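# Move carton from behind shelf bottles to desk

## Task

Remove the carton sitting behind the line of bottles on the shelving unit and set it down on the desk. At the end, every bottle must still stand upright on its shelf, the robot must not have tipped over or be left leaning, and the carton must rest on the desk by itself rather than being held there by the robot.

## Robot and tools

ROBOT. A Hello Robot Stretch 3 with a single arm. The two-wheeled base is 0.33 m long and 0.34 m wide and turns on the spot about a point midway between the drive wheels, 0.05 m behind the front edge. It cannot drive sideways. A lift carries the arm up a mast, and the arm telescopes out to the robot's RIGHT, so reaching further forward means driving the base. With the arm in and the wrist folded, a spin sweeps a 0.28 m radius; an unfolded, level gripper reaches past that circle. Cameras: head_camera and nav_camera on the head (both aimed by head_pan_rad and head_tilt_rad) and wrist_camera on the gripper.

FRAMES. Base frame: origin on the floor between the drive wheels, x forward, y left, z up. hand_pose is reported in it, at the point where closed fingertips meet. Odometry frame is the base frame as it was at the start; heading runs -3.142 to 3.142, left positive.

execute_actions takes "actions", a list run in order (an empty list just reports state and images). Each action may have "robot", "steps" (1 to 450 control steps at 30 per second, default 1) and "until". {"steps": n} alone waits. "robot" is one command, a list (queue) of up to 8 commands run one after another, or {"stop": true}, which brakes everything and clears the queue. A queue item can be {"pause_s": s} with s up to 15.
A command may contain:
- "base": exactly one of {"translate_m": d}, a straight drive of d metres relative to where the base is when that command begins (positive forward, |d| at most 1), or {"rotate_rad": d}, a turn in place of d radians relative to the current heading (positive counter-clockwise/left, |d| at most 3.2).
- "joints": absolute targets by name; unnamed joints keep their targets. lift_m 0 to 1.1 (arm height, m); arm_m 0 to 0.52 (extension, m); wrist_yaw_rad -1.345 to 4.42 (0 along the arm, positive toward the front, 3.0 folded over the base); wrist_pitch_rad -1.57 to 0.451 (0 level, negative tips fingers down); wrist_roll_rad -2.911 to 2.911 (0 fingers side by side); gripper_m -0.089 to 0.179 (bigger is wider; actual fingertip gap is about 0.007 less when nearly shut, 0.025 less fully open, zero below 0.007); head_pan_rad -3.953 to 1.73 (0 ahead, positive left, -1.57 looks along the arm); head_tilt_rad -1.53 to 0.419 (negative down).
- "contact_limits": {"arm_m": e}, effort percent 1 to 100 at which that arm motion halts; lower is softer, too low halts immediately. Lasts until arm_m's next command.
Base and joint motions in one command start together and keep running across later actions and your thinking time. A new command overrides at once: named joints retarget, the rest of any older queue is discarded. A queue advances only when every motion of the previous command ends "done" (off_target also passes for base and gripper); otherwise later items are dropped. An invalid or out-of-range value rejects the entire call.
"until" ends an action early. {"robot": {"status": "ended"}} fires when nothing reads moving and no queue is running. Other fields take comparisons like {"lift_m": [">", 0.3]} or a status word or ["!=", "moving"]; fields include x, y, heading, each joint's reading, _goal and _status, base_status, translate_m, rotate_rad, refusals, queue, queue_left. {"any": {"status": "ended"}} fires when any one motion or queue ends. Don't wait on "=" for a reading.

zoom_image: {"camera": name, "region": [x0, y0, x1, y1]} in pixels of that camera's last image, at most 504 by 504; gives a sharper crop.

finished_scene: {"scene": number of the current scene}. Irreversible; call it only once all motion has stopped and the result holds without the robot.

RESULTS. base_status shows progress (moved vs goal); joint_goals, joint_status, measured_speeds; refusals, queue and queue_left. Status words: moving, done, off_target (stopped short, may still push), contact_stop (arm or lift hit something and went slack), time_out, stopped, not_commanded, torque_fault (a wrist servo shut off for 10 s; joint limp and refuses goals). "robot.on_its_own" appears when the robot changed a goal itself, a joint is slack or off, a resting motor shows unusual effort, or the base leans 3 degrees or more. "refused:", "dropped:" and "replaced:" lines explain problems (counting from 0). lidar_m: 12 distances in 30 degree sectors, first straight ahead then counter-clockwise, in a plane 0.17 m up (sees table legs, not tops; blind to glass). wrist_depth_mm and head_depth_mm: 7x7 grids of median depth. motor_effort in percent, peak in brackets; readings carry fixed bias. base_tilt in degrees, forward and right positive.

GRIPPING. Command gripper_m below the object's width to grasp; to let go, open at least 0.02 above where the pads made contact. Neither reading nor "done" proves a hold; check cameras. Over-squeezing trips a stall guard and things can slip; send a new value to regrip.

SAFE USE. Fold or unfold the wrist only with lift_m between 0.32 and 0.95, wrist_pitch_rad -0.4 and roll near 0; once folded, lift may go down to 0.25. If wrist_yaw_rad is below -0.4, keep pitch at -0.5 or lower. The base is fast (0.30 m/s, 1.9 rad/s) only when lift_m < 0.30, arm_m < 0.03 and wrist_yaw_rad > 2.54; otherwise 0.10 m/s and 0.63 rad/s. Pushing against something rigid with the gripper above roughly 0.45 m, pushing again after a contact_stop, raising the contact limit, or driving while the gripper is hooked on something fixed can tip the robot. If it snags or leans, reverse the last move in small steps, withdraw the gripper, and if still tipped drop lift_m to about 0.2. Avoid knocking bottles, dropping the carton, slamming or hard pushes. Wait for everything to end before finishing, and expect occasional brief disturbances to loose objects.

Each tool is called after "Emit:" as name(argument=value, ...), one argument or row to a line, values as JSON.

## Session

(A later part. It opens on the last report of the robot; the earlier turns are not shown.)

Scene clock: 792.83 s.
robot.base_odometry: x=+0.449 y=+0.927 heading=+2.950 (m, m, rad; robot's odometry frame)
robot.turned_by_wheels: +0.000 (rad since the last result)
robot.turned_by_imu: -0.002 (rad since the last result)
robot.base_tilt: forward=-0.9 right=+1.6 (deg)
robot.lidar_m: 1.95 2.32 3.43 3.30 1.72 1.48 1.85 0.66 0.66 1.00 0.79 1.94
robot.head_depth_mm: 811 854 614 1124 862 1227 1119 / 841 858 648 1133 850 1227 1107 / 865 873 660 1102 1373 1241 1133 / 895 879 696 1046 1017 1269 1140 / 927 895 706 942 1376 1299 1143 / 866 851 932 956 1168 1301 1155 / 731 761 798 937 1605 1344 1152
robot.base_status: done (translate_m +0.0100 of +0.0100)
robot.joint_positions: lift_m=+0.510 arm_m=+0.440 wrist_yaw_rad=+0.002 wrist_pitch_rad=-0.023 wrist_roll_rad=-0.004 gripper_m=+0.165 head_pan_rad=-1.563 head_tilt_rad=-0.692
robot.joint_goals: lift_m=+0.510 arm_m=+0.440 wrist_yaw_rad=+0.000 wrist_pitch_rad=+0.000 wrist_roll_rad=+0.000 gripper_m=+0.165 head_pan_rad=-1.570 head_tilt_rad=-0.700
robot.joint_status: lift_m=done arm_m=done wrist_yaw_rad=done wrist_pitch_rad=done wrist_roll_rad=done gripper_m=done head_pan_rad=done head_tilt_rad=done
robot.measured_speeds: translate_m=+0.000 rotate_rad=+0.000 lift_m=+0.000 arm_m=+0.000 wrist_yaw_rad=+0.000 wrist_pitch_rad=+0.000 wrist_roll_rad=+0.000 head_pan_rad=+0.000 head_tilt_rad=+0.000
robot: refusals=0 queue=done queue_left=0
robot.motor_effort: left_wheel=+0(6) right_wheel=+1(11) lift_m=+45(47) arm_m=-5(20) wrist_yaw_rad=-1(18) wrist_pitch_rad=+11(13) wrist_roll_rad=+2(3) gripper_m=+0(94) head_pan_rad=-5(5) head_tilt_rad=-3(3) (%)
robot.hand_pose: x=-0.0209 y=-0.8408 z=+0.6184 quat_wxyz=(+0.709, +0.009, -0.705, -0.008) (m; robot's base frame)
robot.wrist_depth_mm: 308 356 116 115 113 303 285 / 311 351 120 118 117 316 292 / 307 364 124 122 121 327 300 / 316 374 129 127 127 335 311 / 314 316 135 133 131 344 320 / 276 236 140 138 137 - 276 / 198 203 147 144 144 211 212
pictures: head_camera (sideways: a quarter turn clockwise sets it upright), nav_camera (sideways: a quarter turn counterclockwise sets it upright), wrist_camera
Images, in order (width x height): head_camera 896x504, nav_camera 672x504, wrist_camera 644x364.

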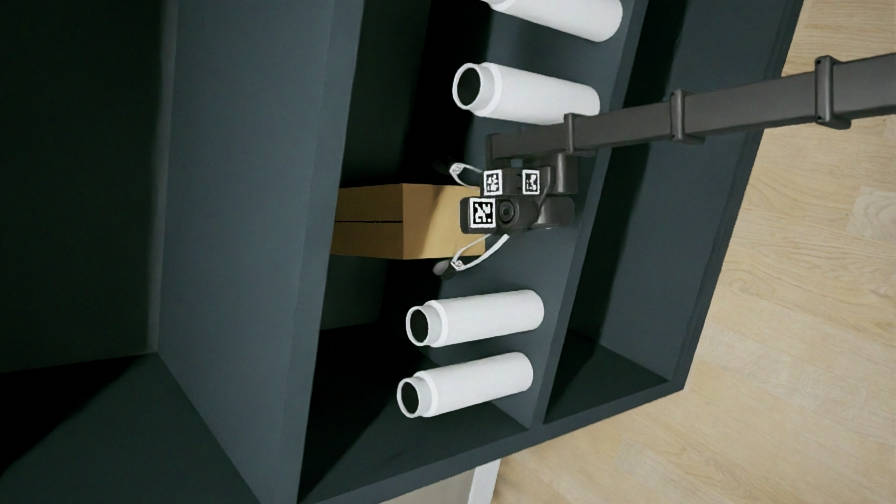

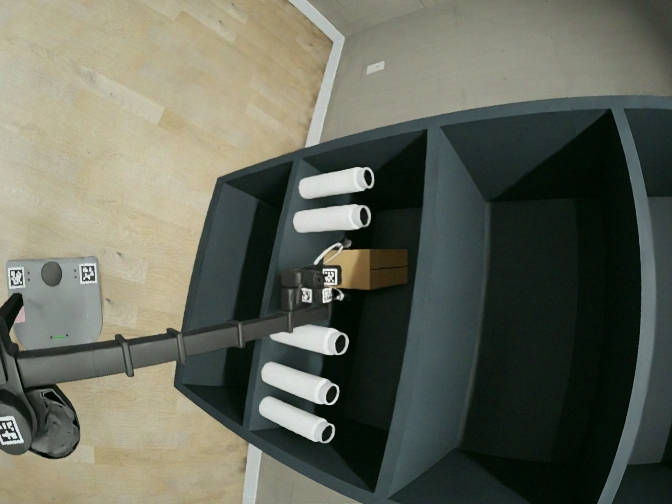

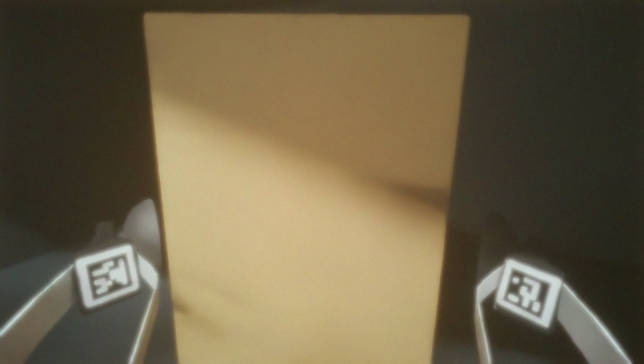

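Emit:
execute_actions(
  actions=[
    {"robot": [{"base": {"translate_m": 0.006}, "joints": {"arm_m": 0.444}}, {"joints": {"gripper_m": 0.095}}], "steps": 150, "until": {"robot": {"status": "ended"}}},
    {"steps": 10},
  ],
)

Scene clock: 805.73 s.
robot.base_odometry: x=+0.443 y=+0.929 heading=+2.950 (m, m, rad; robot's odometry frame)
robot.turned_by_wheels: +0.000 (rad since the last result)
robot.turned_by_imu: -0.001 (rad since the last result)
robot.base_tilt: forward=-0.8 right=+1.6 (deg)
robot.lidar_m: 1.94 2.32 3.42 3.31 1.72 1.48 1.85 0.66 0.68 0.99 0.79 1.94
robot.head_depth_mm: 814 852 614 1125 872 1227 1123 / 838 861 650 1140 866 1227 1111 / 865 872 659 1072 1365 1240 1128 / 897 882 695 1045 1019 1273 1137 / 935 897 1129 930 1379 1304 1142 / 858 852 924 953 1169 1303 1146 / 721 757 788 960 1607 1344 1153
robot.base_status: done (translate_m +0.0060 of +0.0060)
robot.joint_positions: lift_m=+0.510 arm_m=+0.444 wrist_yaw_rad=+0.000 wrist_pitch_rad=-0.023 wrist_roll_rad=-0.004 gripper_m=+0.096 head_pan_rad=-1.563 head_tilt_rad=-0.692
robot.joint_goals: lift_m=+0.510 arm_m=+0.444 wrist_yaw_rad=+0.000 wrist_pitch_rad=+0.000 wrist_roll_rad=+0.000 gripper_m=+0.095 head_pan_rad=-1.570 head_tilt_rad=-0.700
robot.joint_status: lift_m=done arm_m=done wrist_yaw_rad=done wrist_pitch_rad=done wrist_roll_rad=done gripper_m=done head_pan_rad=done head_tilt_rad=done
robot.measured_speeds: translate_m=+0.000 rotate_rad=+0.000 lift_m=+0.000 arm_m=+0.000 wrist_yaw_rad=+0.000 wrist_pitch_rad=+0.000 wrist_roll_rad=+0.000 head_pan_rad=+0.000 head_tilt_rad=+0.000
robot: refusals=0 queue=done queue_left=0
robot.motor_effort: left_wheel=+1(1) right_wheel=+1(6) lift_m=+45(45) arm_m=+4(3) wrist_yaw_rad=-2(1) wrist_pitch_rad=+11(11) wrist_roll_rad=+3(2) gripper_m=-17(100) head_pan_rad=-4(5) head_tilt_rad=-3(3) (%)
robot.hand_pose: x=-0.0213 y=-0.8444 z=+0.6184 quat_wxyz=(+0.709, +0.009, -0.705, -0.008) (m; robot's base frame)
robot.wrist_depth_mm: 300 356 111 111 109 298 285 / 306 354 115 114 113 311 292 / 311 364 119 118 116 318 297 / 314 384 124 123 121 329 308 / 313 354 129 128 126 338 316 / 274 234 135 133 131 - 275 / 203 203 141 140 137 209 213
pictures: head_camera (sideways: a quarter turn clockwise sets it upright), nav_camera (sideways: a quarter turn counterclockwise sets it upright), wrist_camera
Images, in order (width x height): head_camera 896x504, nav_camera 672x504, wrist_camera 644x364.

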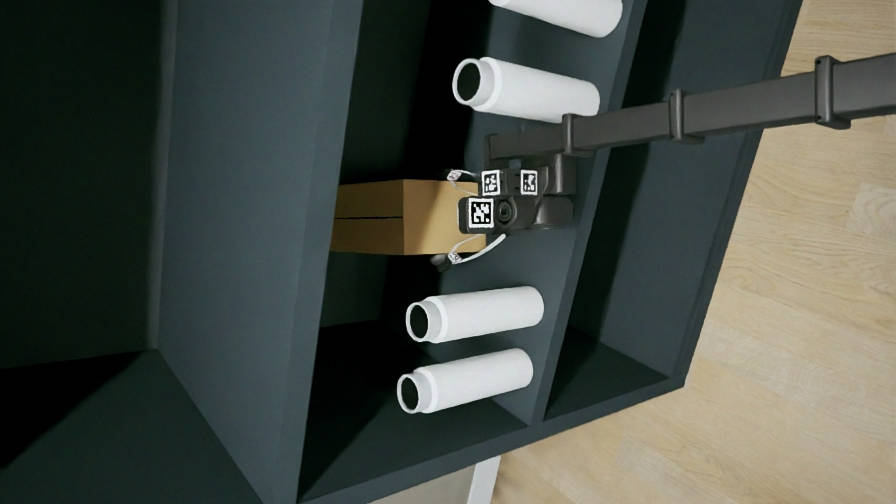

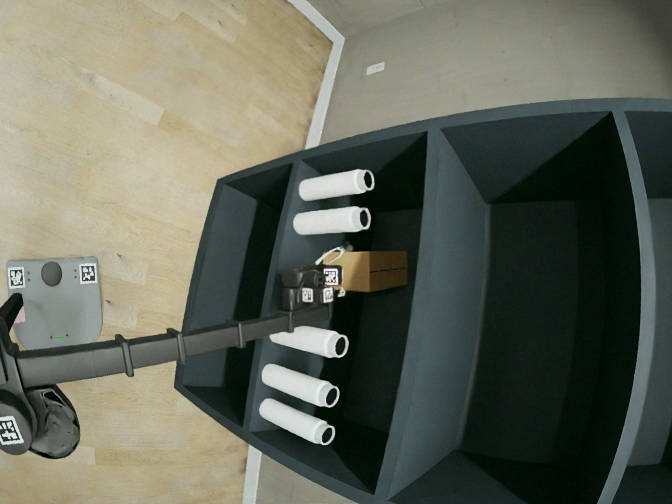

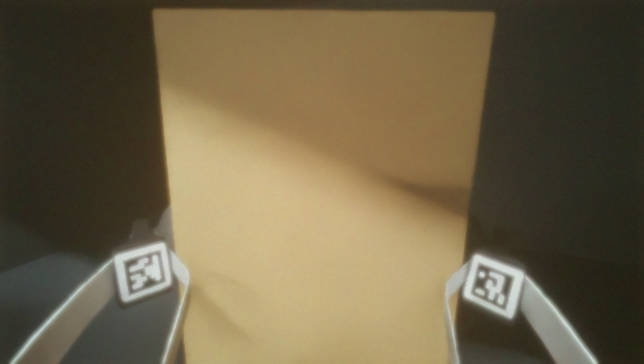

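Emit:
execute_actions(
  actions=[
    {"robot": [{"joints": {"gripper_m": 0.086}}, {"joints": {"lift_m": 0.535, "wrist_pitch_rad": 0.04}}], "steps": 150, "until": {"robot": {"status": "ended"}}},
    {"steps": 20},
  ],
)

Scene clock: 819.77 s.
robot.base_odometry: x=+0.443 y=+0.929 heading=+2.950 (m, m, rad; robot's odometry frame)
robot.turned_by_wheels: +0.000 (rad since the last result)
robot.turned_by_imu: -0.001 (rad since the last result)
robot.base_tilt: forward=-0.8 right=+1.6 (deg)
robot.lidar_m: 1.94 2.32 3.43 3.31 1.73 1.48 1.84 0.66 0.68 0.99 0.79 1.94
robot.head_depth_mm: 813 855 615 1127 870 1233 1118 / 846 860 649 1139 851 1234 1096 / 872 872 658 1121 1156 1240 1131 / 898 886 695 1050 1015 1265 1141 / 927 896 1136 933 1379 1303 1142 / 857 850 927 956 1165 1294 1152 / 722 760 789 956 1611 1343 1148
robot.base_status: done (translate_m +0.0060 of +0.0060)
robot.joint_positions: lift_m=+0.535 arm_m=+0.444 wrist_yaw_rad=+0.005 wrist_pitch_rad=-0.021 wrist_roll_rad=-0.004 gripper_m=+0.087 head_pan_rad=-1.563 head_tilt_rad=-0.692
robot.joint_goals: lift_m=+0.535 arm_m=+0.444 wrist_yaw_rad=+0.000 wrist_pitch_rad=+0.040 wrist_roll_rad=+0.000 gripper_m=+0.086 head_pan_rad=-1.570 head_tilt_rad=-0.700
robot.joint_status: lift_m=done arm_m=done wrist_yaw_rad=done wrist_pitch_rad=off_target wrist_roll_rad=done gripper_m=done head_pan_rad=done head_tilt_rad=done
robot.measured_speeds: translate_m=+0.000 rotate_rad=+0.000 lift_m=+0.000 arm_m=+0.000 wrist_yaw_rad=+0.000 wrist_pitch_rad=+0.000 wrist_roll_rad=+0.000 head_pan_rad=+0.000 head_tilt_rad=+0.000
robot: refusals=0 queue=dropped queue_left=0
robot.motor_effort: left_wheel=+2(0) right_wheel=-2(2) lift_m=+48(48) arm_m=+3(4) wrist_yaw_rad=-3(4) wrist_pitch_rad=+28(27) wrist_roll_rad=+3(2) gripper_m=-21(66) head_pan_rad=-5(5) head_tilt_rad=-4(3) (%)
robot.hand_pose: x=-0.0201 y=-0.8444 z=+0.6439 quat_wxyz=(+0.709, +0.010, -0.705, -0.006) (m; robot's base frame)
robot.wrist_depth_mm: 303 350 114 114 113 304 284 / 303 358 117 116 116 308 290 / 306 361 121 121 119 319 298 / 309 378 125 124 123 330 310 / 312 364 129 128 127 344 318 / 299 272 134 132 131 - 314 / 237 238 138 137 136 244 249
pictures: head_camera (sideways: a quarter turn clockwise sets it upright), nav_camera (sideways: a quarter turn counterclockwise sets it upright), wrist_camera
Images, in order (width x height): head_camera 896x504, nav_camera 672x504, wrist_camera 644x364.

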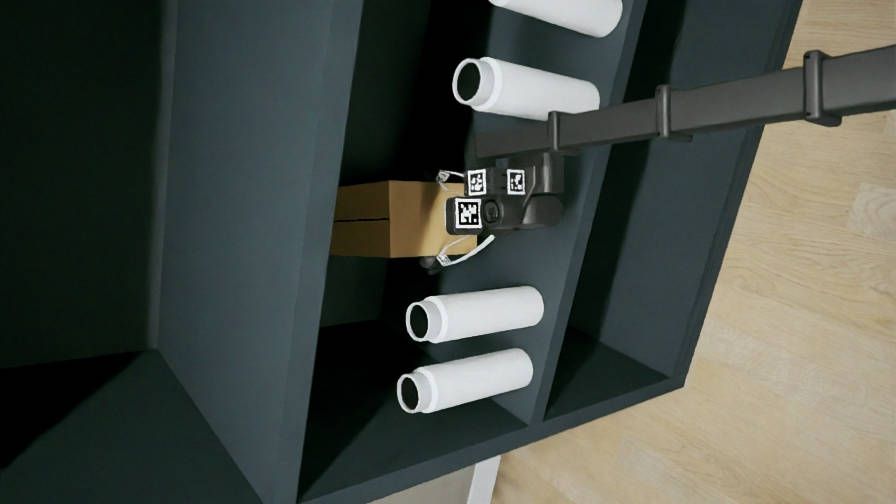

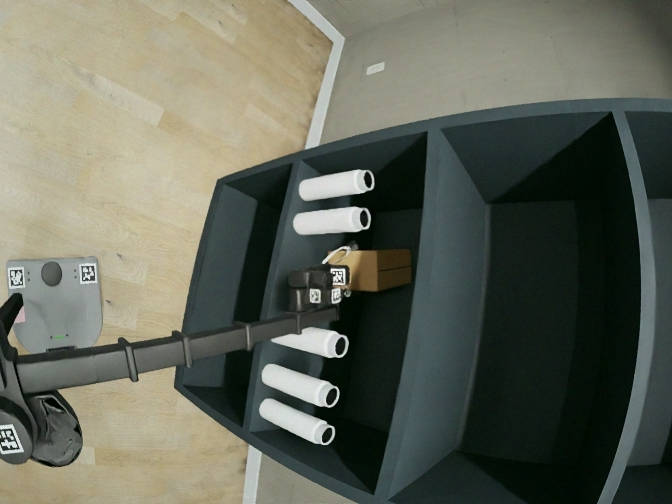

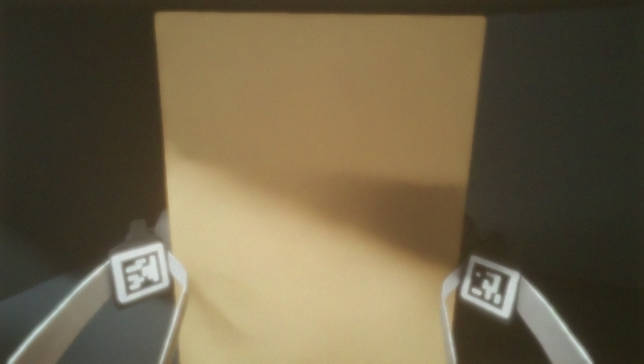

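Emit:
execute_actions(
  actions=[
    {"robot": {"joints": {"lift_m": 0.555, "wrist_pitch_rad": 0.04}}, "steps": 90, "until": {"robot": {"status": "ended"}}},
    {"steps": 20},
  ],
)

Scene clock: 836.97 s.
robot.base_odometry: x=+0.443 y=+0.929 heading=+2.950 (m, m, rad; robot's odometry frame)
robot.turned_by_wheels: +0.000 (rad since the last result)
robot.turned_by_imu: -0.001 (rad since the last result)
robot.base_tilt: forward=-0.9 right=+1.5 (deg)
robot.lidar_m: 1.94 2.32 3.42 3.31 1.73 1.49 1.85 0.66 0.68 0.99 0.79 1.94
robot.head_depth_mm: 815 851 617 1121 874 1227 1119 / 842 861 648 1142 834 1230 1106 / 870 877 660 1146 953 1243 1131 / 896 884 696 1046 1012 1274 1140 / 926 893 1129 932 1379 1304 1141 / 854 851 928 946 1164 1309 1147 / 725 759 789 957 1607 1336 1156
robot.base_status: done (translate_m +0.0060 of +0.0060)
robot.joint_positions: lift_m=+0.555 arm_m=+0.443 wrist_yaw_rad=+0.005 wrist_pitch_rad=-0.062 wrist_roll_rad=-0.002 gripper_m=+0.087 head_pan_rad=-1.563 head_tilt_rad=-0.692
robot.joint_goals: lift_m=+0.555 arm_m=+0.444 wrist_yaw_rad=+0.000 wrist_pitch_rad=+0.040 wrist_roll_rad=+0.000 gripper_m=+0.086 head_pan_rad=-1.570 head_tilt_rad=-0.700
robot.joint_status: lift_m=done arm_m=done wrist_yaw_rad=done wrist_pitch_rad=off_target wrist_roll_rad=done gripper_m=done head_pan_rad=done head_tilt_rad=done
robot.measured_speeds: translate_m=+0.000 rotate_rad=+0.000 lift_m=+0.000 arm_m=+0.000 wrist_yaw_rad=+0.000 wrist_pitch_rad=+0.000 wrist_roll_rad=+0.000 head_pan_rad=+0.000 head_tilt_rad=+0.000
robot: refusals=0 queue=dropped queue_left=0
robot.on_its_own: wrist_pitch_rad is at rest, and its effort (+48) is outside its rest range (-20 to +32)
robot.motor_effort: left_wheel=+2(1) right_wheel=-4(4) lift_m=+50(50) arm_m=+10(9) wrist_yaw_rad=-3(4) wrist_pitch_rad=+48(49) wrist_roll_rad=+1(3) gripper_m=-21(21) head_pan_rad=-4(6) head_tilt_rad=-4(3) (%)
robot.hand_pose: x=-0.0201 y=-0.8426 z=+0.6532 quat_wxyz=(+0.708, +0.024, -0.706, -0.020) (m; robot's base frame)
robot.wrist_depth_mm: 301 346 114 113 112 299 280 / 305 351 117 116 115 307 293 / 309 359 121 120 119 322 300 / 314 380 125 124 122 332 309 / 313 363 129 128 127 346 322 / 299 283 133 132 131 - 322 / 249 248 139 137 137 251 255
pictures: head_camera (sideways: a quarter turn clockwise sets it upright), nav_camera (sideways: a quarter turn counterclockwise sets it upright), wrist_camera
Images, in order (width x height): head_camera 896x504, nav_camera 672x504, wrist_camera 644x364.

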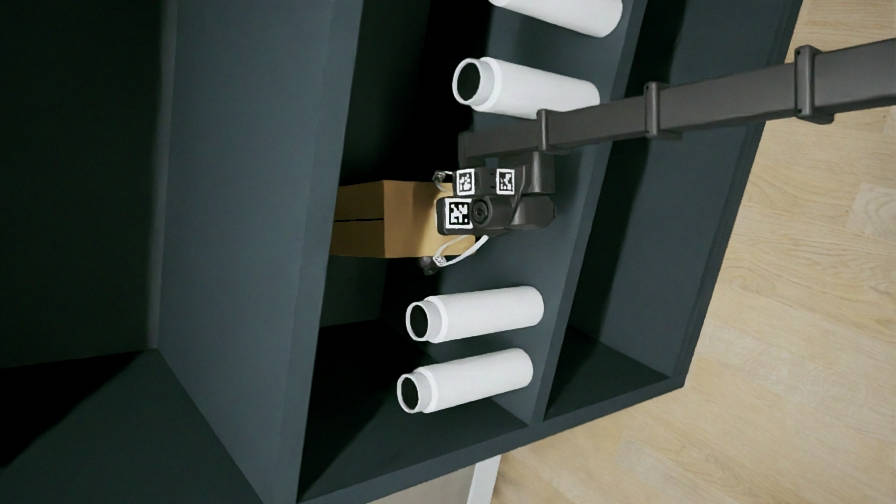

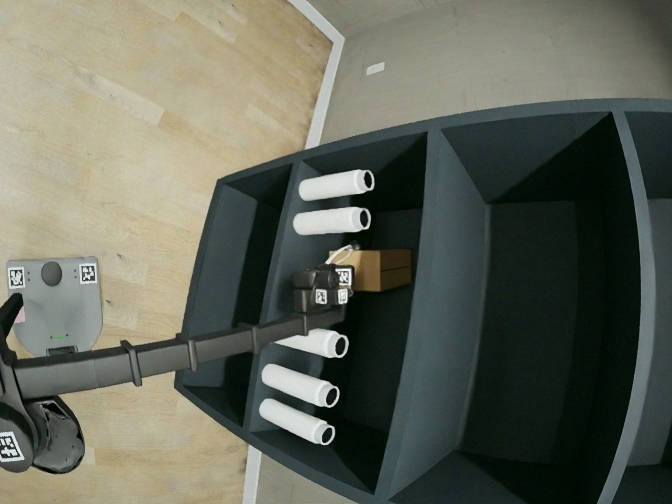

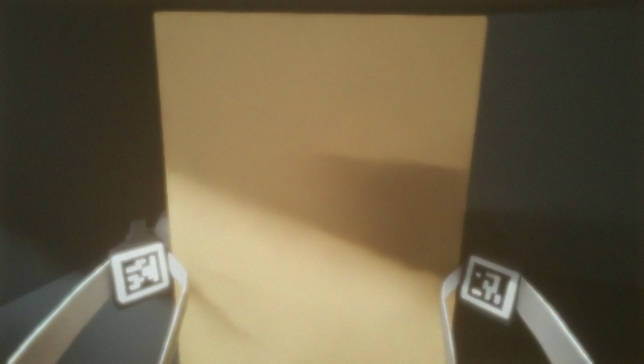

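Emit:
execute_actions(
  actions=[
    {"robot": {"joints": {"lift_m": 0.532, "wrist_pitch_rad": 0.0}}, "steps": 90, "until": {"robot": {"status": "ended"}}},
    {"steps": 15},
  ],
)

Scene clock: 851.77 s.
robot.base_odometry: x=+0.443 y=+0.929 heading=+2.950 (m, m, rad; robot's odometry frame)
robot.turned_by_wheels: +0.000 (rad since the last result)
robot.turned_by_imu: -0.001 (rad since the last result)
robot.base_tilt: forward=-0.9 right=+1.6 (deg)
robot.lidar_m: 1.94 2.31 3.41 3.31 1.73 1.48 1.85 0.66 0.68 0.99 0.79 1.94
robot.head_depth_mm: 813 848 615 1131 869 1222 1129 / 839 861 649 1139 856 1233 1110 / 870 871 658 1104 1157 1233 1131 / 898 883 697 1046 1018 1271 1132 / 928 898 1122 931 1382 1297 1136 / 864 851 924 952 1164 1313 1141 / 723 759 789 955 1619 1341 1147
robot.base_status: done (translate_m +0.0060 of +0.0060)
robot.joint_positions: lift_m=+0.532 arm_m=+0.444 wrist_yaw_rad=+0.005 wrist_pitch_rad=-0.037 wrist_roll_rad=-0.002 gripper_m=+0.087 head_pan_rad=-1.563 head_tilt_rad=-0.692
robot.joint_goals: lift_m=+0.532 arm_m=+0.444 wrist_yaw_rad=+0.000 wrist_pitch_rad=+0.000 wrist_roll_rad=+0.000 gripper_m=+0.086 head_pan_rad=-1.570 head_tilt_rad=-0.700
robot.joint_status: lift_m=done arm_m=done wrist_yaw_rad=done wrist_pitch_rad=done wrist_roll_rad=done gripper_m=done head_pan_rad=done head_tilt_rad=done
robot.measured_speeds: translate_m=+0.000 rotate_rad=+0.000 lift_m=+0.000 arm_m=+0.000 wrist_yaw_rad=+0.000 wrist_pitch_rad=+0.000 wrist_roll_rad=+0.000 head_pan_rad=+0.000 head_tilt_rad=+0.000
robot: refusals=0 queue=done queue_left=0
robot.motor_effort: left_wheel=+2(2) right_wheel=-1(3) lift_m=+28(50) arm_m=+4(10) wrist_yaw_rad=-4(3) wrist_pitch_rad=+17(48) wrist_roll_rad=+1(1) gripper_m=-21(21) head_pan_rad=-5(5) head_tilt_rad=-3(3) (%)
robot.hand_pose: x=-0.0202 y=-0.8438 z=+0.6373 quat_wxyz=(+0.708, +0.015, -0.706, -0.012) (m; robot's base frame)
robot.wrist_depth_mm: 301 351 113 112 111 299 282 / 306 355 116 115 114 304 290 / 309 361 120 119 118 321 298 / 313 378 124 123 121 333 308 / 311 362 129 127 127 338 317 / 290 264 134 133 132 - 304 / 229 228 139 138 137 229 237
pictures: head_camera (sideways: a quarter turn clockwise sets it upright), nav_camera (sideways: a quarter turn counterclockwise sets it upright), wrist_camera
Images, in order (width x height): head_camera 896x504, nav_camera 672x504, wrist_camera 644x364.

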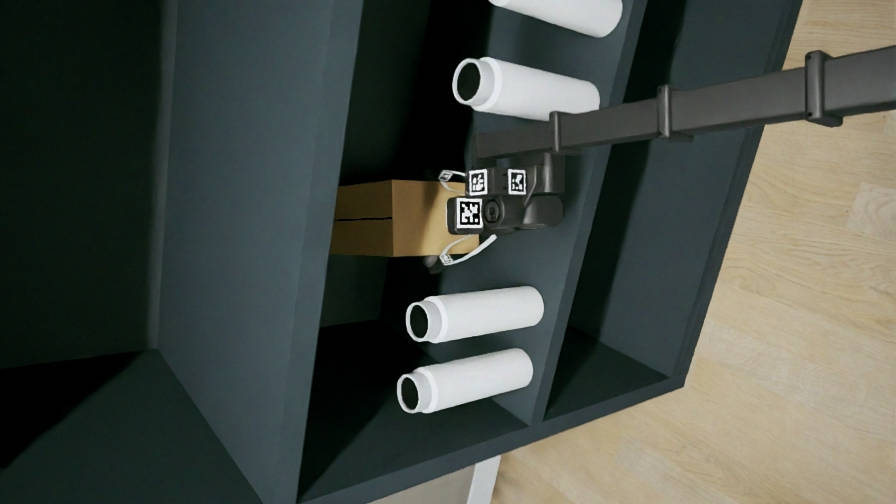

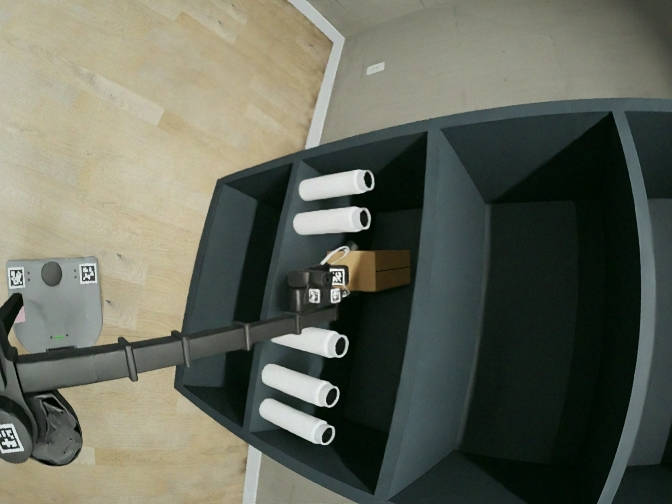

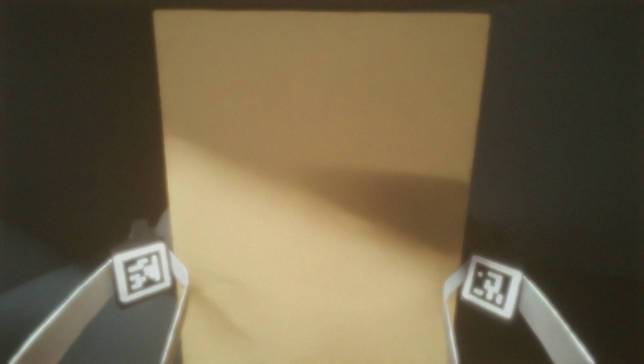

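Emit:
execute_actions(
  actions=[
    {"robot": {"joints": {"lift_m": 0.538, "wrist_pitch_rad": 0.03}}, "steps": 45, "until": {"robot": {"status": "ended"}}},
    {"robot": {"joints": {"arm_m": 0.27}}, "steps": 200, "until": {"robot": {"arm_m_status": ["!=", "moving"]}}},
    {"steps": 5},
  ],
)

Scene clock: 974.90 s.
robot.base_odometry: x=+0.443 y=+0.929 heading=+2.950 (m, m, rad; robot's odometry frame)
robot.turned_by_wheels: +0.000 (rad since the last result)
robot.turned_by_imu: -0.001 (rad since the last result)
robot.base_tilt: forward=-0.9 right=+1.6 (deg)
robot.lidar_m: 1.95 2.32 3.41 3.30 1.73 1.48 1.85 0.66 0.68 0.99 0.79 1.94
robot.head_depth_mm: 820 853 614 1131 871 1227 1118 / 841 864 649 1139 875 1229 1128 / 870 874 655 915 948 1232 1125 / 898 886 697 919 983 1253 1127 / 929 894 1127 930 1374 1296 1144 / 859 857 926 949 1170 1310 1139 / 720 761 790 953 1602 1348 1151
robot.base_status: done (translate_m +0.0060 of +0.0060)
robot.joint_positions: lift_m=+0.538 arm_m=+0.270 wrist_yaw_rad=+0.001 wrist_pitch_rad=-0.010 wrist_roll_rad=-0.002 gripper_m=+0.087 head_pan_rad=-1.563 head_tilt_rad=-0.692
robot.joint_goals: lift_m=+0.538 arm_m=+0.270 wrist_yaw_rad=+0.000 wrist_pitch_rad=+0.030 wrist_roll_rad=+0.000 gripper_m=+0.086 head_pan_rad=-1.570 head_tilt_rad=-0.700
robot.joint_status: lift_m=done arm_m=done wrist_yaw_rad=done wrist_pitch_rad=off_target wrist_roll_rad=done gripper_m=done head_pan_rad=done head_tilt_rad=done
robot.measured_speeds: translate_m=+0.000 rotate_rad=+0.000 lift_m=+0.000 arm_m=+0.000 wrist_yaw_rad=+0.000 wrist_pitch_rad=+0.000 wrist_roll_rad=+0.000 head_pan_rad=+0.000 head_tilt_rad=+0.000
robot: refusals=0 queue=done queue_left=0
robot.motor_effort: left_wheel=+0(1) right_wheel=+0(1) lift_m=+46(50) arm_m=-4(3) wrist_yaw_rad=-1(3) wrist_pitch_rad=+19(33) wrist_roll_rad=+1(1) gripper_m=-20(20) head_pan_rad=-6(4) head_tilt_rad=-3(4) (%)
robot.hand_pose: x=-0.0212 y=-0.6712 z=+0.6496 quat_wxyz=(+0.708, +0.004, -0.706, -0.004) (m; robot's base frame)
robot.wrist_depth_mm: 161 428 124 124 122 439 417 / 161 185 125 124 123 449 421 / 166 187 127 127 125 458 436 / 171 190 129 128 127 483 439 / 176 185 131 130 129 476 447 / 184 194 133 132 131 - 336 / - 204 135 134 133 248 258
pictures: head_camera (sideways: a quarter turn clockwise sets it upright), nav_camera (sideways: a quarter turn counterclockwise sets it upright), wrist_camera
Images, in order (width x height): head_camera 896x504, nav_camera 672x504, wrist_camera 644x364.

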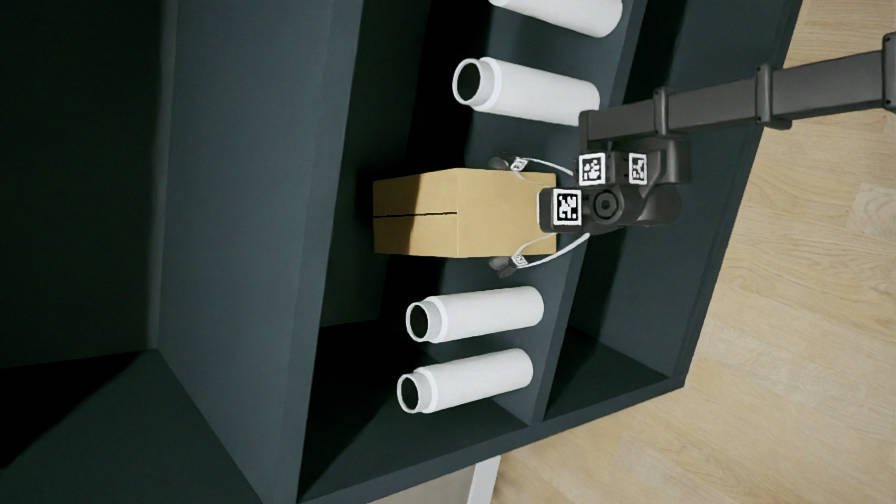

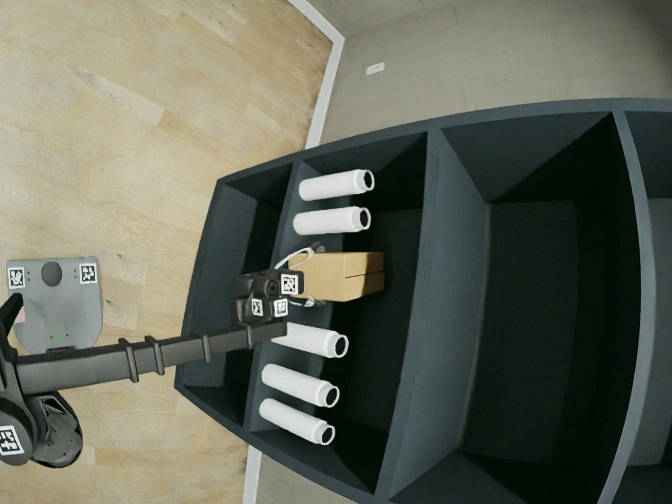

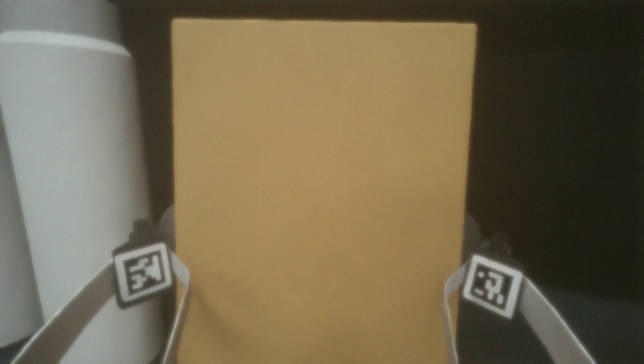

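Emit:
execute_actions(
  actions=[
    {"robot": {"joints": {"arm_m": 0.11, "gripper_m": 0.082}}, "steps": 200, "until": {"robot": {"status": "ended"}}},
    {"steps": 5},
  ],
)

Scene clock: 1078.30 s.
robot.base_odometry: x=+0.443 y=+0.929 heading=+2.950 (m, m, rad; robot's odometry frame)
robot.turned_by_wheels: +0.000 (rad since the last result)
robot.turned_by_imu: -0.001 (rad since the last result)
robot.base_tilt: forward=-0.9 right=+1.6 (deg)
robot.lidar_m: 1.94 2.32 3.42 3.30 1.73 1.48 1.85 0.66 0.68 0.99 0.79 1.94
robot.head_depth_mm: 813 853 615 1125 868 1240 1121 / 838 863 647 1135 878 1266 - / 867 876 656 1105 737 1234 1085 / 899 884 698 1118 750 1271 1135 / 926 893 1129 938 1376 1301 1144 / 857 851 927 951 1160 1313 1144 / 724 756 789 955 1601 1332 1149
robot.base_status: done (translate_m +0.0060 of +0.0060)
robot.joint_positions: lift_m=+0.538 arm_m=+0.110 wrist_yaw_rad=+0.001 wrist_pitch_rad=-0.010 wrist_roll_rad=-0.002 gripper_m=+0.083 head_pan_rad=-1.563 head_tilt_rad=-0.692
robot.joint_goals: lift_m=+0.538 arm_m=+0.110 wrist_yaw_rad=+0.000 wrist_pitch_rad=+0.030 wrist_roll_rad=+0.000 gripper_m=+0.082 head_pan_rad=-1.570 head_tilt_rad=-0.700
robot.joint_status: lift_m=done arm_m=done wrist_yaw_rad=done wrist_pitch_rad=off_target wrist_roll_rad=done gripper_m=done head_pan_rad=done head_tilt_rad=done
robot.measured_speeds: translate_m=+0.000 rotate_rad=+0.000 lift_m=+0.000 arm_m=+0.000 wrist_yaw_rad=+0.000 wrist_pitch_rad=+0.000 wrist_roll_rad=+0.000 head_pan_rad=+0.000 head_tilt_rad=+0.000
robot: refusals=0 queue=done queue_left=0
robot.motor_effort: left_wheel=+1(1) right_wheel=+0(1) lift_m=+46(46) arm_m=-4(6) wrist_yaw_rad=+0(0) wrist_pitch_rad=+19(19) wrist_roll_rad=+1(1) gripper_m=-22(47) head_pan_rad=-5(4) head_tilt_rad=-3(3) (%)
robot.hand_pose: x=-0.0212 y=-0.5112 z=+0.6496 quat_wxyz=(+0.708, +0.004, -0.706, -0.004) (m; robot's base frame)
robot.wrist_depth_mm: 387 479 124 123 123 563 517 / 374 345 125 125 124 215 204 / 381 348 127 126 125 219 535 / 393 366 129 128 127 228 554 / 409 372 131 130 129 226 447 / 422 368 133 132 131 - 337 / 956 525 135 134 133 245 259
pictures: head_camera (sideways: a quarter turn clockwise sets it upright), nav_camera (sideways: a quarter turn counterclockwise sets it upright), wrist_camera
Images, in order (width x height): head_camera 896x504, nav_camera 672x504, wrist_camera 644x364.

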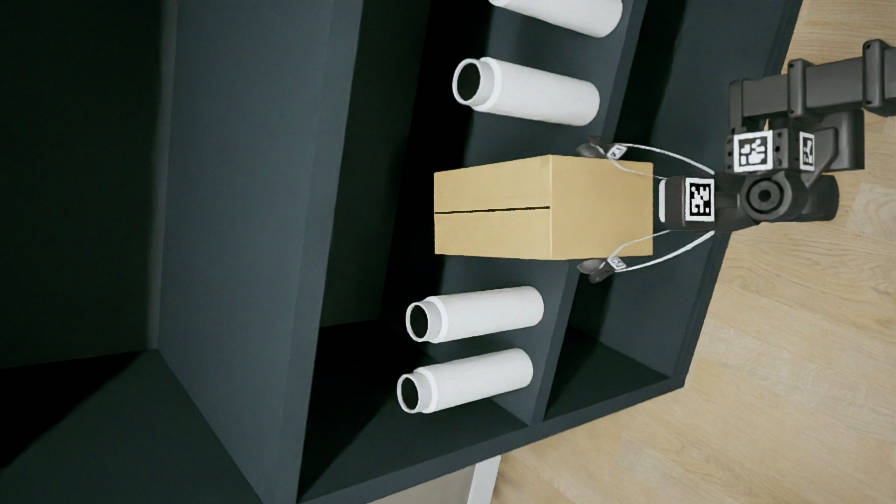

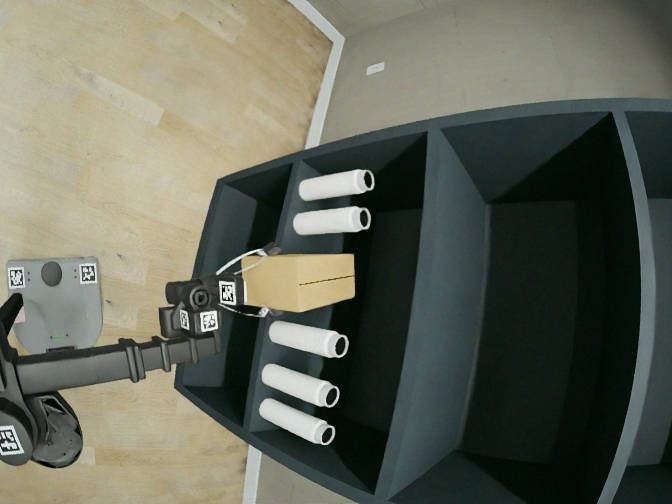

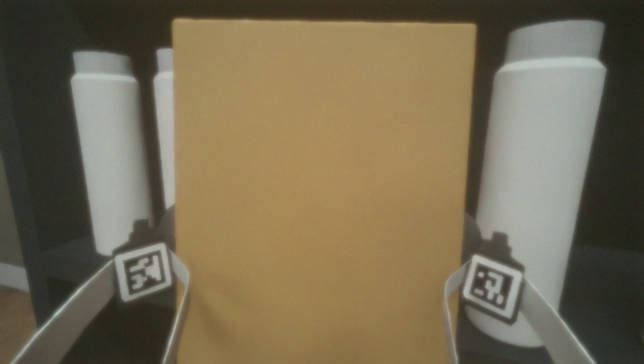

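Emit:
execute_actions(
  actions=[],
)

Scene clock: 1106.57 s.
robot.base_odometry: x=+0.443 y=+0.929 heading=+2.950 (m, m, rad; robot's odometry frame)
robot.turned_by_wheels: +0.000 (rad since the last result)
robot.turned_by_imu: -0.001 (rad since the last result)
robot.base_tilt: forward=-0.9 right=+1.6 (deg)
robot.lidar_m: 1.94 2.31 3.42 3.30 1.73 1.48 1.84 0.66 0.68 0.99 0.79 1.94
robot.head_depth_mm: 815 852 615 1125 869 1232 1129 / 843 863 647 1138 881 1259 - / 871 871 659 1103 735 1236 1091 / 897 882 695 1119 750 1272 1135 / 926 894 1129 929 1369 1310 1137 / 859 848 922 956 1162 1313 1151 / 723 758 789 956 1607 1345 1155
robot.base_status: done (translate_m +0.0060 of +0.0060)
robot.joint_positions: lift_m=+0.538 arm_m=+0.110 wrist_yaw_rad=+0.001 wrist_pitch_rad=-0.010 wrist_roll_rad=-0.002 gripper_m=+0.083 head_pan_rad=-1.563 head_tilt_rad=-0.692
robot.joint_goals: lift_m=+0.538 arm_m=+0.110 wrist_yaw_rad=+0.000 wrist_pitch_rad=+0.030 wrist_roll_rad=+0.000 gripper_m=+0.082 head_pan_rad=-1.570 head_tilt_rad=-0.700
robot.joint_status: lift_m=done arm_m=done wrist_yaw_rad=done wrist_pitch_rad=off_target wrist_roll_rad=done gripper_m=done head_pan_rad=done head_tilt_rad=done
robot.measured_speeds: translate_m=+0.000 rotate_rad=+0.000 lift_m=+0.000 arm_m=+0.000 wrist_yaw_rad=+0.000 wrist_pitch_rad=+0.000 wrist_roll_rad=+0.000 head_pan_rad=+0.000 head_tilt_rad=+0.000
robot: refusals=0 queue=done queue_left=0
robot.motor_effort: left_wheel=+1(1) right_wheel=+0(0) lift_m=+46(46) arm_m=-4(4) wrist_yaw_rad=-1(1) wrist_pitch_rad=+19(19) wrist_roll_rad=+1(1) gripper_m=-22(22) head_pan_rad=-5(5) head_tilt_rad=-3(3) (%)
robot.hand_pose: x=-0.0212 y=-0.5112 z=+0.6496 quat_wxyz=(+0.708, +0.004, -0.706, -0.004) (m; robot's base frame)
robot.wrist_depth_mm: 384 472 124 124 123 568 511 / 374 342 125 124 123 214 205 / 385 352 128 126 125 219 537 / 389 368 130 128 128 228 564 / 414 377 131 130 129 226 447 / 418 365 133 132 131 - 337 / 954 519 135 133 132 246 258
pictures: head_camera (sideways: a quarter turn clockwise sets it upright), nav_camera (sideways: a quarter turn counterclockwise sets it upright), wrist_camera
Images, in order (width x height): head_camera 896x504, nav_camera 672x504, wrist_camera 644x364.

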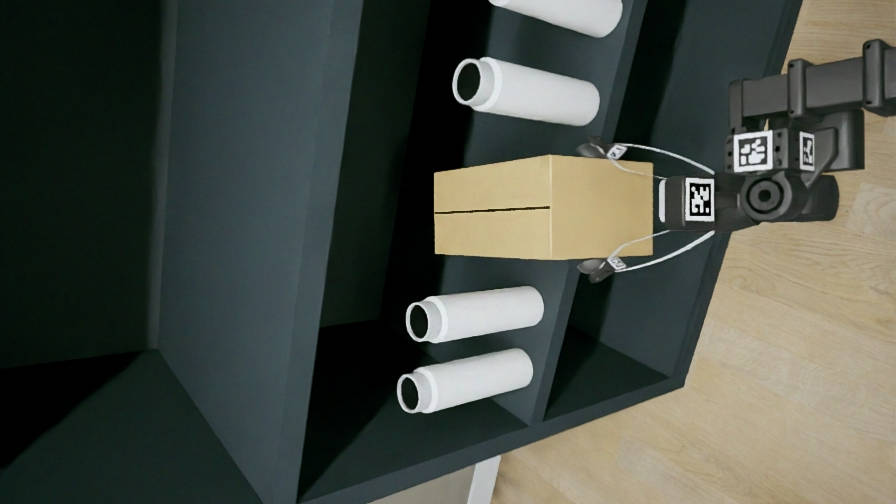

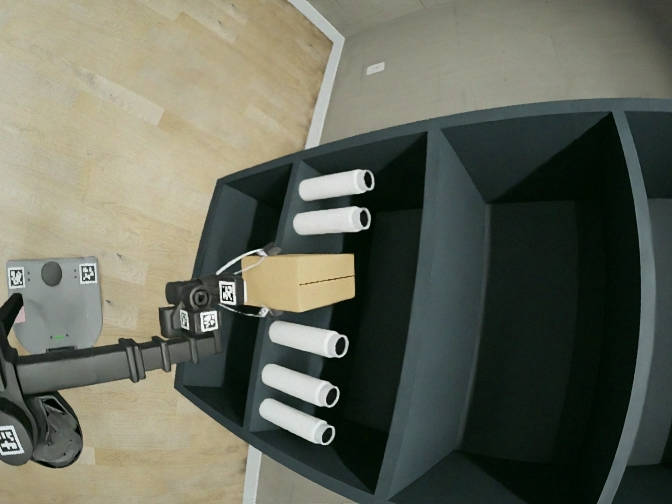

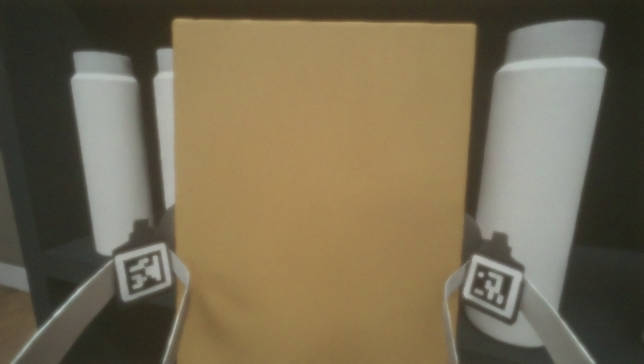

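Emit:
execute_actions(
  actions=[
    {"robot": {"joints": {"lift_m": 0.58, "wrist_pitch_rad": 0.07}}, "steps": 90, "until": {"robot": {"lift_m_status": ["!=", "moving"]}}},
  ],
)

Scene clock: 1126.37 s.
robot.base_odometry: x=+0.443 y=+0.929 heading=+2.950 (m, m, rad; robot's odometry frame)
robot.turned_by_wheels: +0.000 (rad since the last result)
robot.turned_by_imu: -0.001 (rad since the last result)
robot.base_tilt: forward=-0.9 right=+1.6 (deg)
robot.lidar_m: 1.95 2.31 3.42 3.29 1.73 1.48 1.84 0.66 0.68 0.99 0.79 1.94
robot.head_depth_mm: 816 850 616 1119 871 1221 1128 / 839 862 648 1136 882 1270 - / 866 874 657 868 710 - 1091 / 896 881 698 1079 732 1271 1144 / 927 891 1134 931 1387 1297 1141 / 858 853 924 950 1163 1310 1149 / 722 756 790 955 1620 1339 1144
robot.base_status: done (translate_m +0.0060 of +0.0060)
robot.joint_positions: lift_m=+0.580 arm_m=+0.110 wrist_yaw_rad=+0.001 wrist_pitch_rad=+0.028 wrist_roll_rad=-0.002 gripper_m=+0.083 head_pan_rad=-1.563 head_tilt_rad=-0.692
robot.joint_goals: lift_m=+0.580 arm_m=+0.110 wrist_yaw_rad=+0.000 wrist_pitch_rad=+0.070 wrist_roll_rad=+0.000 gripper_m=+0.082 head_pan_rad=-1.570 head_tilt_rad=-0.700
robot.joint_status: lift_m=done arm_m=done wrist_yaw_rad=done wrist_pitch_rad=done wrist_roll_rad=done gripper_m=done head_pan_rad=done head_tilt_rad=done
robot.measured_speeds: translate_m=+0.000 rotate_rad=+0.000 lift_m=+0.000 arm_m=+0.000 wrist_yaw_rad=+0.000 wrist_pitch_rad=+0.000 wrist_roll_rad=+0.000 head_pan_rad=+0.000 head_tilt_rad=+0.000
robot: refusals=0 queue=done queue_left=0
robot.motor_effort: left_wheel=+1(1) right_wheel=+1(1) lift_m=+46(48) arm_m=-5(5) wrist_yaw_rad=+0(1) wrist_pitch_rad=+20(20) wrist_roll_rad=+1(1) gripper_m=-21(22) head_pan_rad=-5(4) head_tilt_rad=-3(3) (%)
robot.hand_pose: x=-0.0212 y=-0.5120 z=+0.7014 quat_wxyz=(+0.708, -0.009, -0.706, +0.010) (m; robot's base frame)
robot.wrist_depth_mm: 387 490 556 605 586 572 527 / 389 504 139 138 137 591 538 / 380 363 137 136 135 251 546 / 391 364 136 134 134 227 559 / 415 370 133 133 132 226 564 / 415 384 132 131 130 - 459 / - 363 130 130 129 246 345
pictures: head_camera (sideways: a quarter turn clockwise sets it upright), nav_camera (sideways: a quarter turn counterclockwise sets it upright), wrist_camera
Images, in order (width x height): head_camera 896x504, nav_camera 672x504, wrist_camera 644x364.

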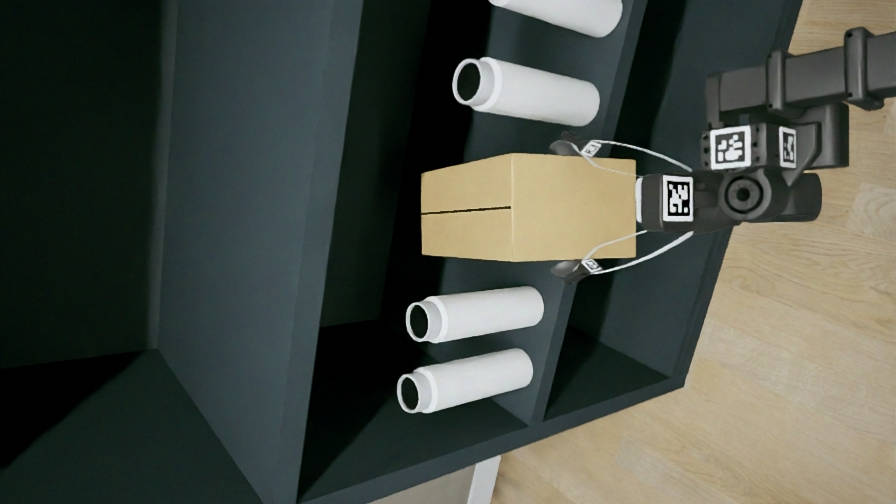

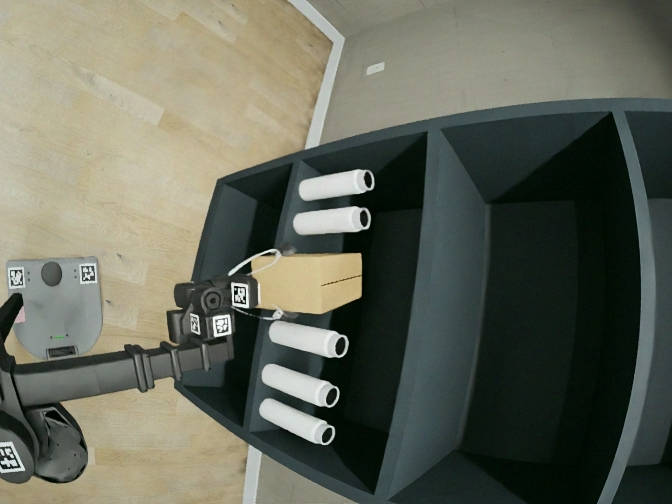

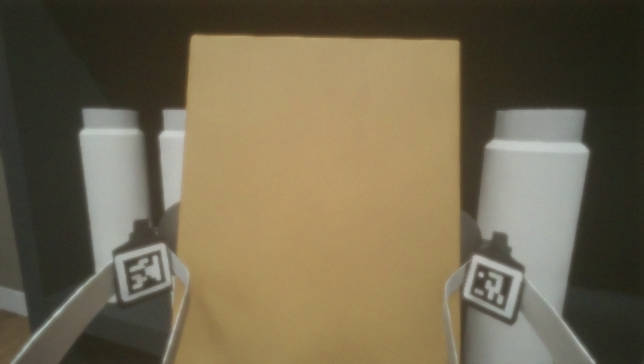

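Emit:
execute_actions(
  actions=[],
)

Scene clock: 1246.37 s.
robot.base_odometry: x=+0.443 y=+0.929 heading=+2.950 (m, m, rad; robot's odometry frame)
robot.turned_by_wheels: +0.000 (rad since the last result)
robot.turned_by_imu: -0.001 (rad since the last result)
robot.base_tilt: forward=-0.9 right=+1.6 (deg)
robot.lidar_m: 1.94 2.31 3.43 3.31 1.72 1.48 1.84 0.66 0.68 0.99 0.79 1.94
robot.head_depth_mm: 814 851 613 1126 871 1228 1119 / 840 862 651 1138 882 1273 - / 866 875 656 869 712 - 1090 / 895 882 699 1079 735 1276 1135 / 929 896 1129 933 1382 1300 1136 / 859 852 923 953 1170 1301 1145 / 722 758 790 958 1606 1344 1148
robot.base_status: done (translate_m +0.0060 of +0.0060)
robot.joint_positions: lift_m=+0.580 arm_m=+0.110 wrist_yaw_rad=+0.001 wrist_pitch_rad=+0.028 wrist_roll_rad=-0.002 gripper_m=+0.083 head_pan_rad=-1.563 head_tilt_rad=-0.692
robot.joint_goals: lift_m=+0.580 arm_m=+0.110 wrist_yaw_rad=+0.000 wrist_pitch_rad=+0.070 wrist_roll_rad=+0.000 gripper_m=+0.082 head_pan_rad=-1.570 head_tilt_rad=-0.700
robot.joint_status: lift_m=done arm_m=done wrist_yaw_rad=done wrist_pitch_rad=done wrist_roll_rad=done gripper_m=done head_pan_rad=done head_tilt_rad=done
robot.measured_speeds: translate_m=+0.000 rotate_rad=+0.000 lift_m=+0.000 arm_m=+0.000 wrist_yaw_rad=+0.000 wrist_pitch_rad=+0.000 wrist_roll_rad=+0.000 head_pan_rad=+0.000 head_tilt_rad=+0.000
robot: refusals=0 queue=done queue_left=0
robot.motor_effort: left_wheel=+1(1) right_wheel=+0(0) lift_m=+46(46) arm_m=-4(4) wrist_yaw_rad=-2(0) wrist_pitch_rad=+19(20) wrist_roll_rad=+1(1) gripper_m=-22(21) head_pan_rad=-5(5) head_tilt_rad=-3(3) (%)
robot.hand_pose: x=-0.0212 y=-0.5120 z=+0.7014 quat_wxyz=(+0.708, -0.009, -0.706, +0.010) (m; robot's base frame)
robot.wrist_depth_mm: 384 501 563 606 587 565 534 / 394 509 139 138 137 586 546 / 384 364 137 136 135 252 547 / 390 367 135 135 133 229 565 / 408 377 133 132 131 225 564 / 413 384 132 131 130 - 452 / - 366 130 129 129 245 347
pictures: head_camera (sideways: a quarter turn clockwise sets it upright), nav_camera (sideways: a quarter turn counterclockwise sets it upright), wrist_camera
Images, in order (width x height): head_camera 896x504, nav_camera 672x504, wrist_camera 644x364.

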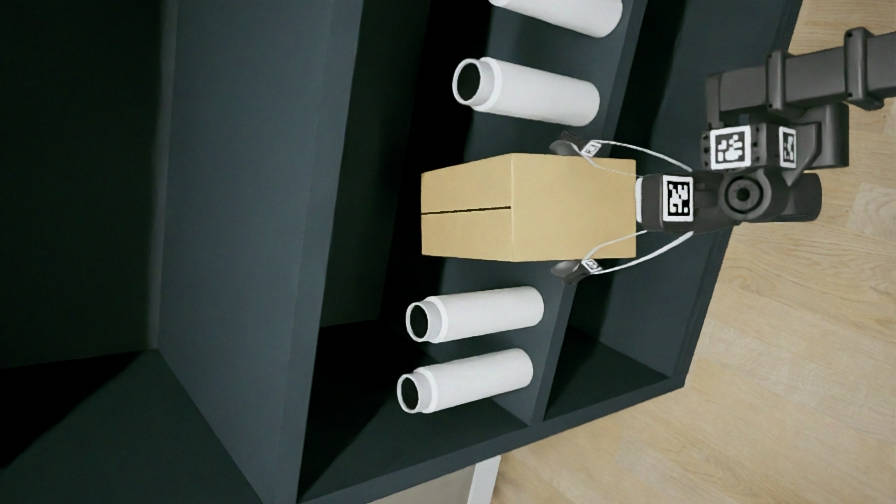

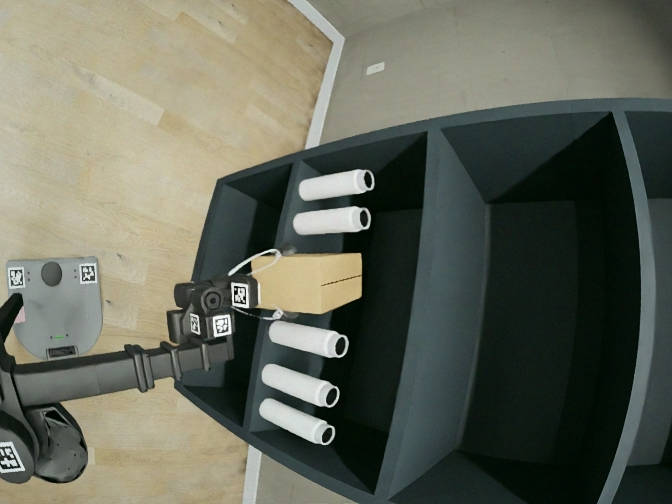

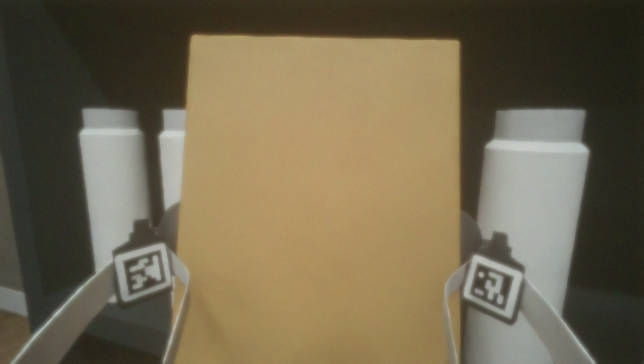

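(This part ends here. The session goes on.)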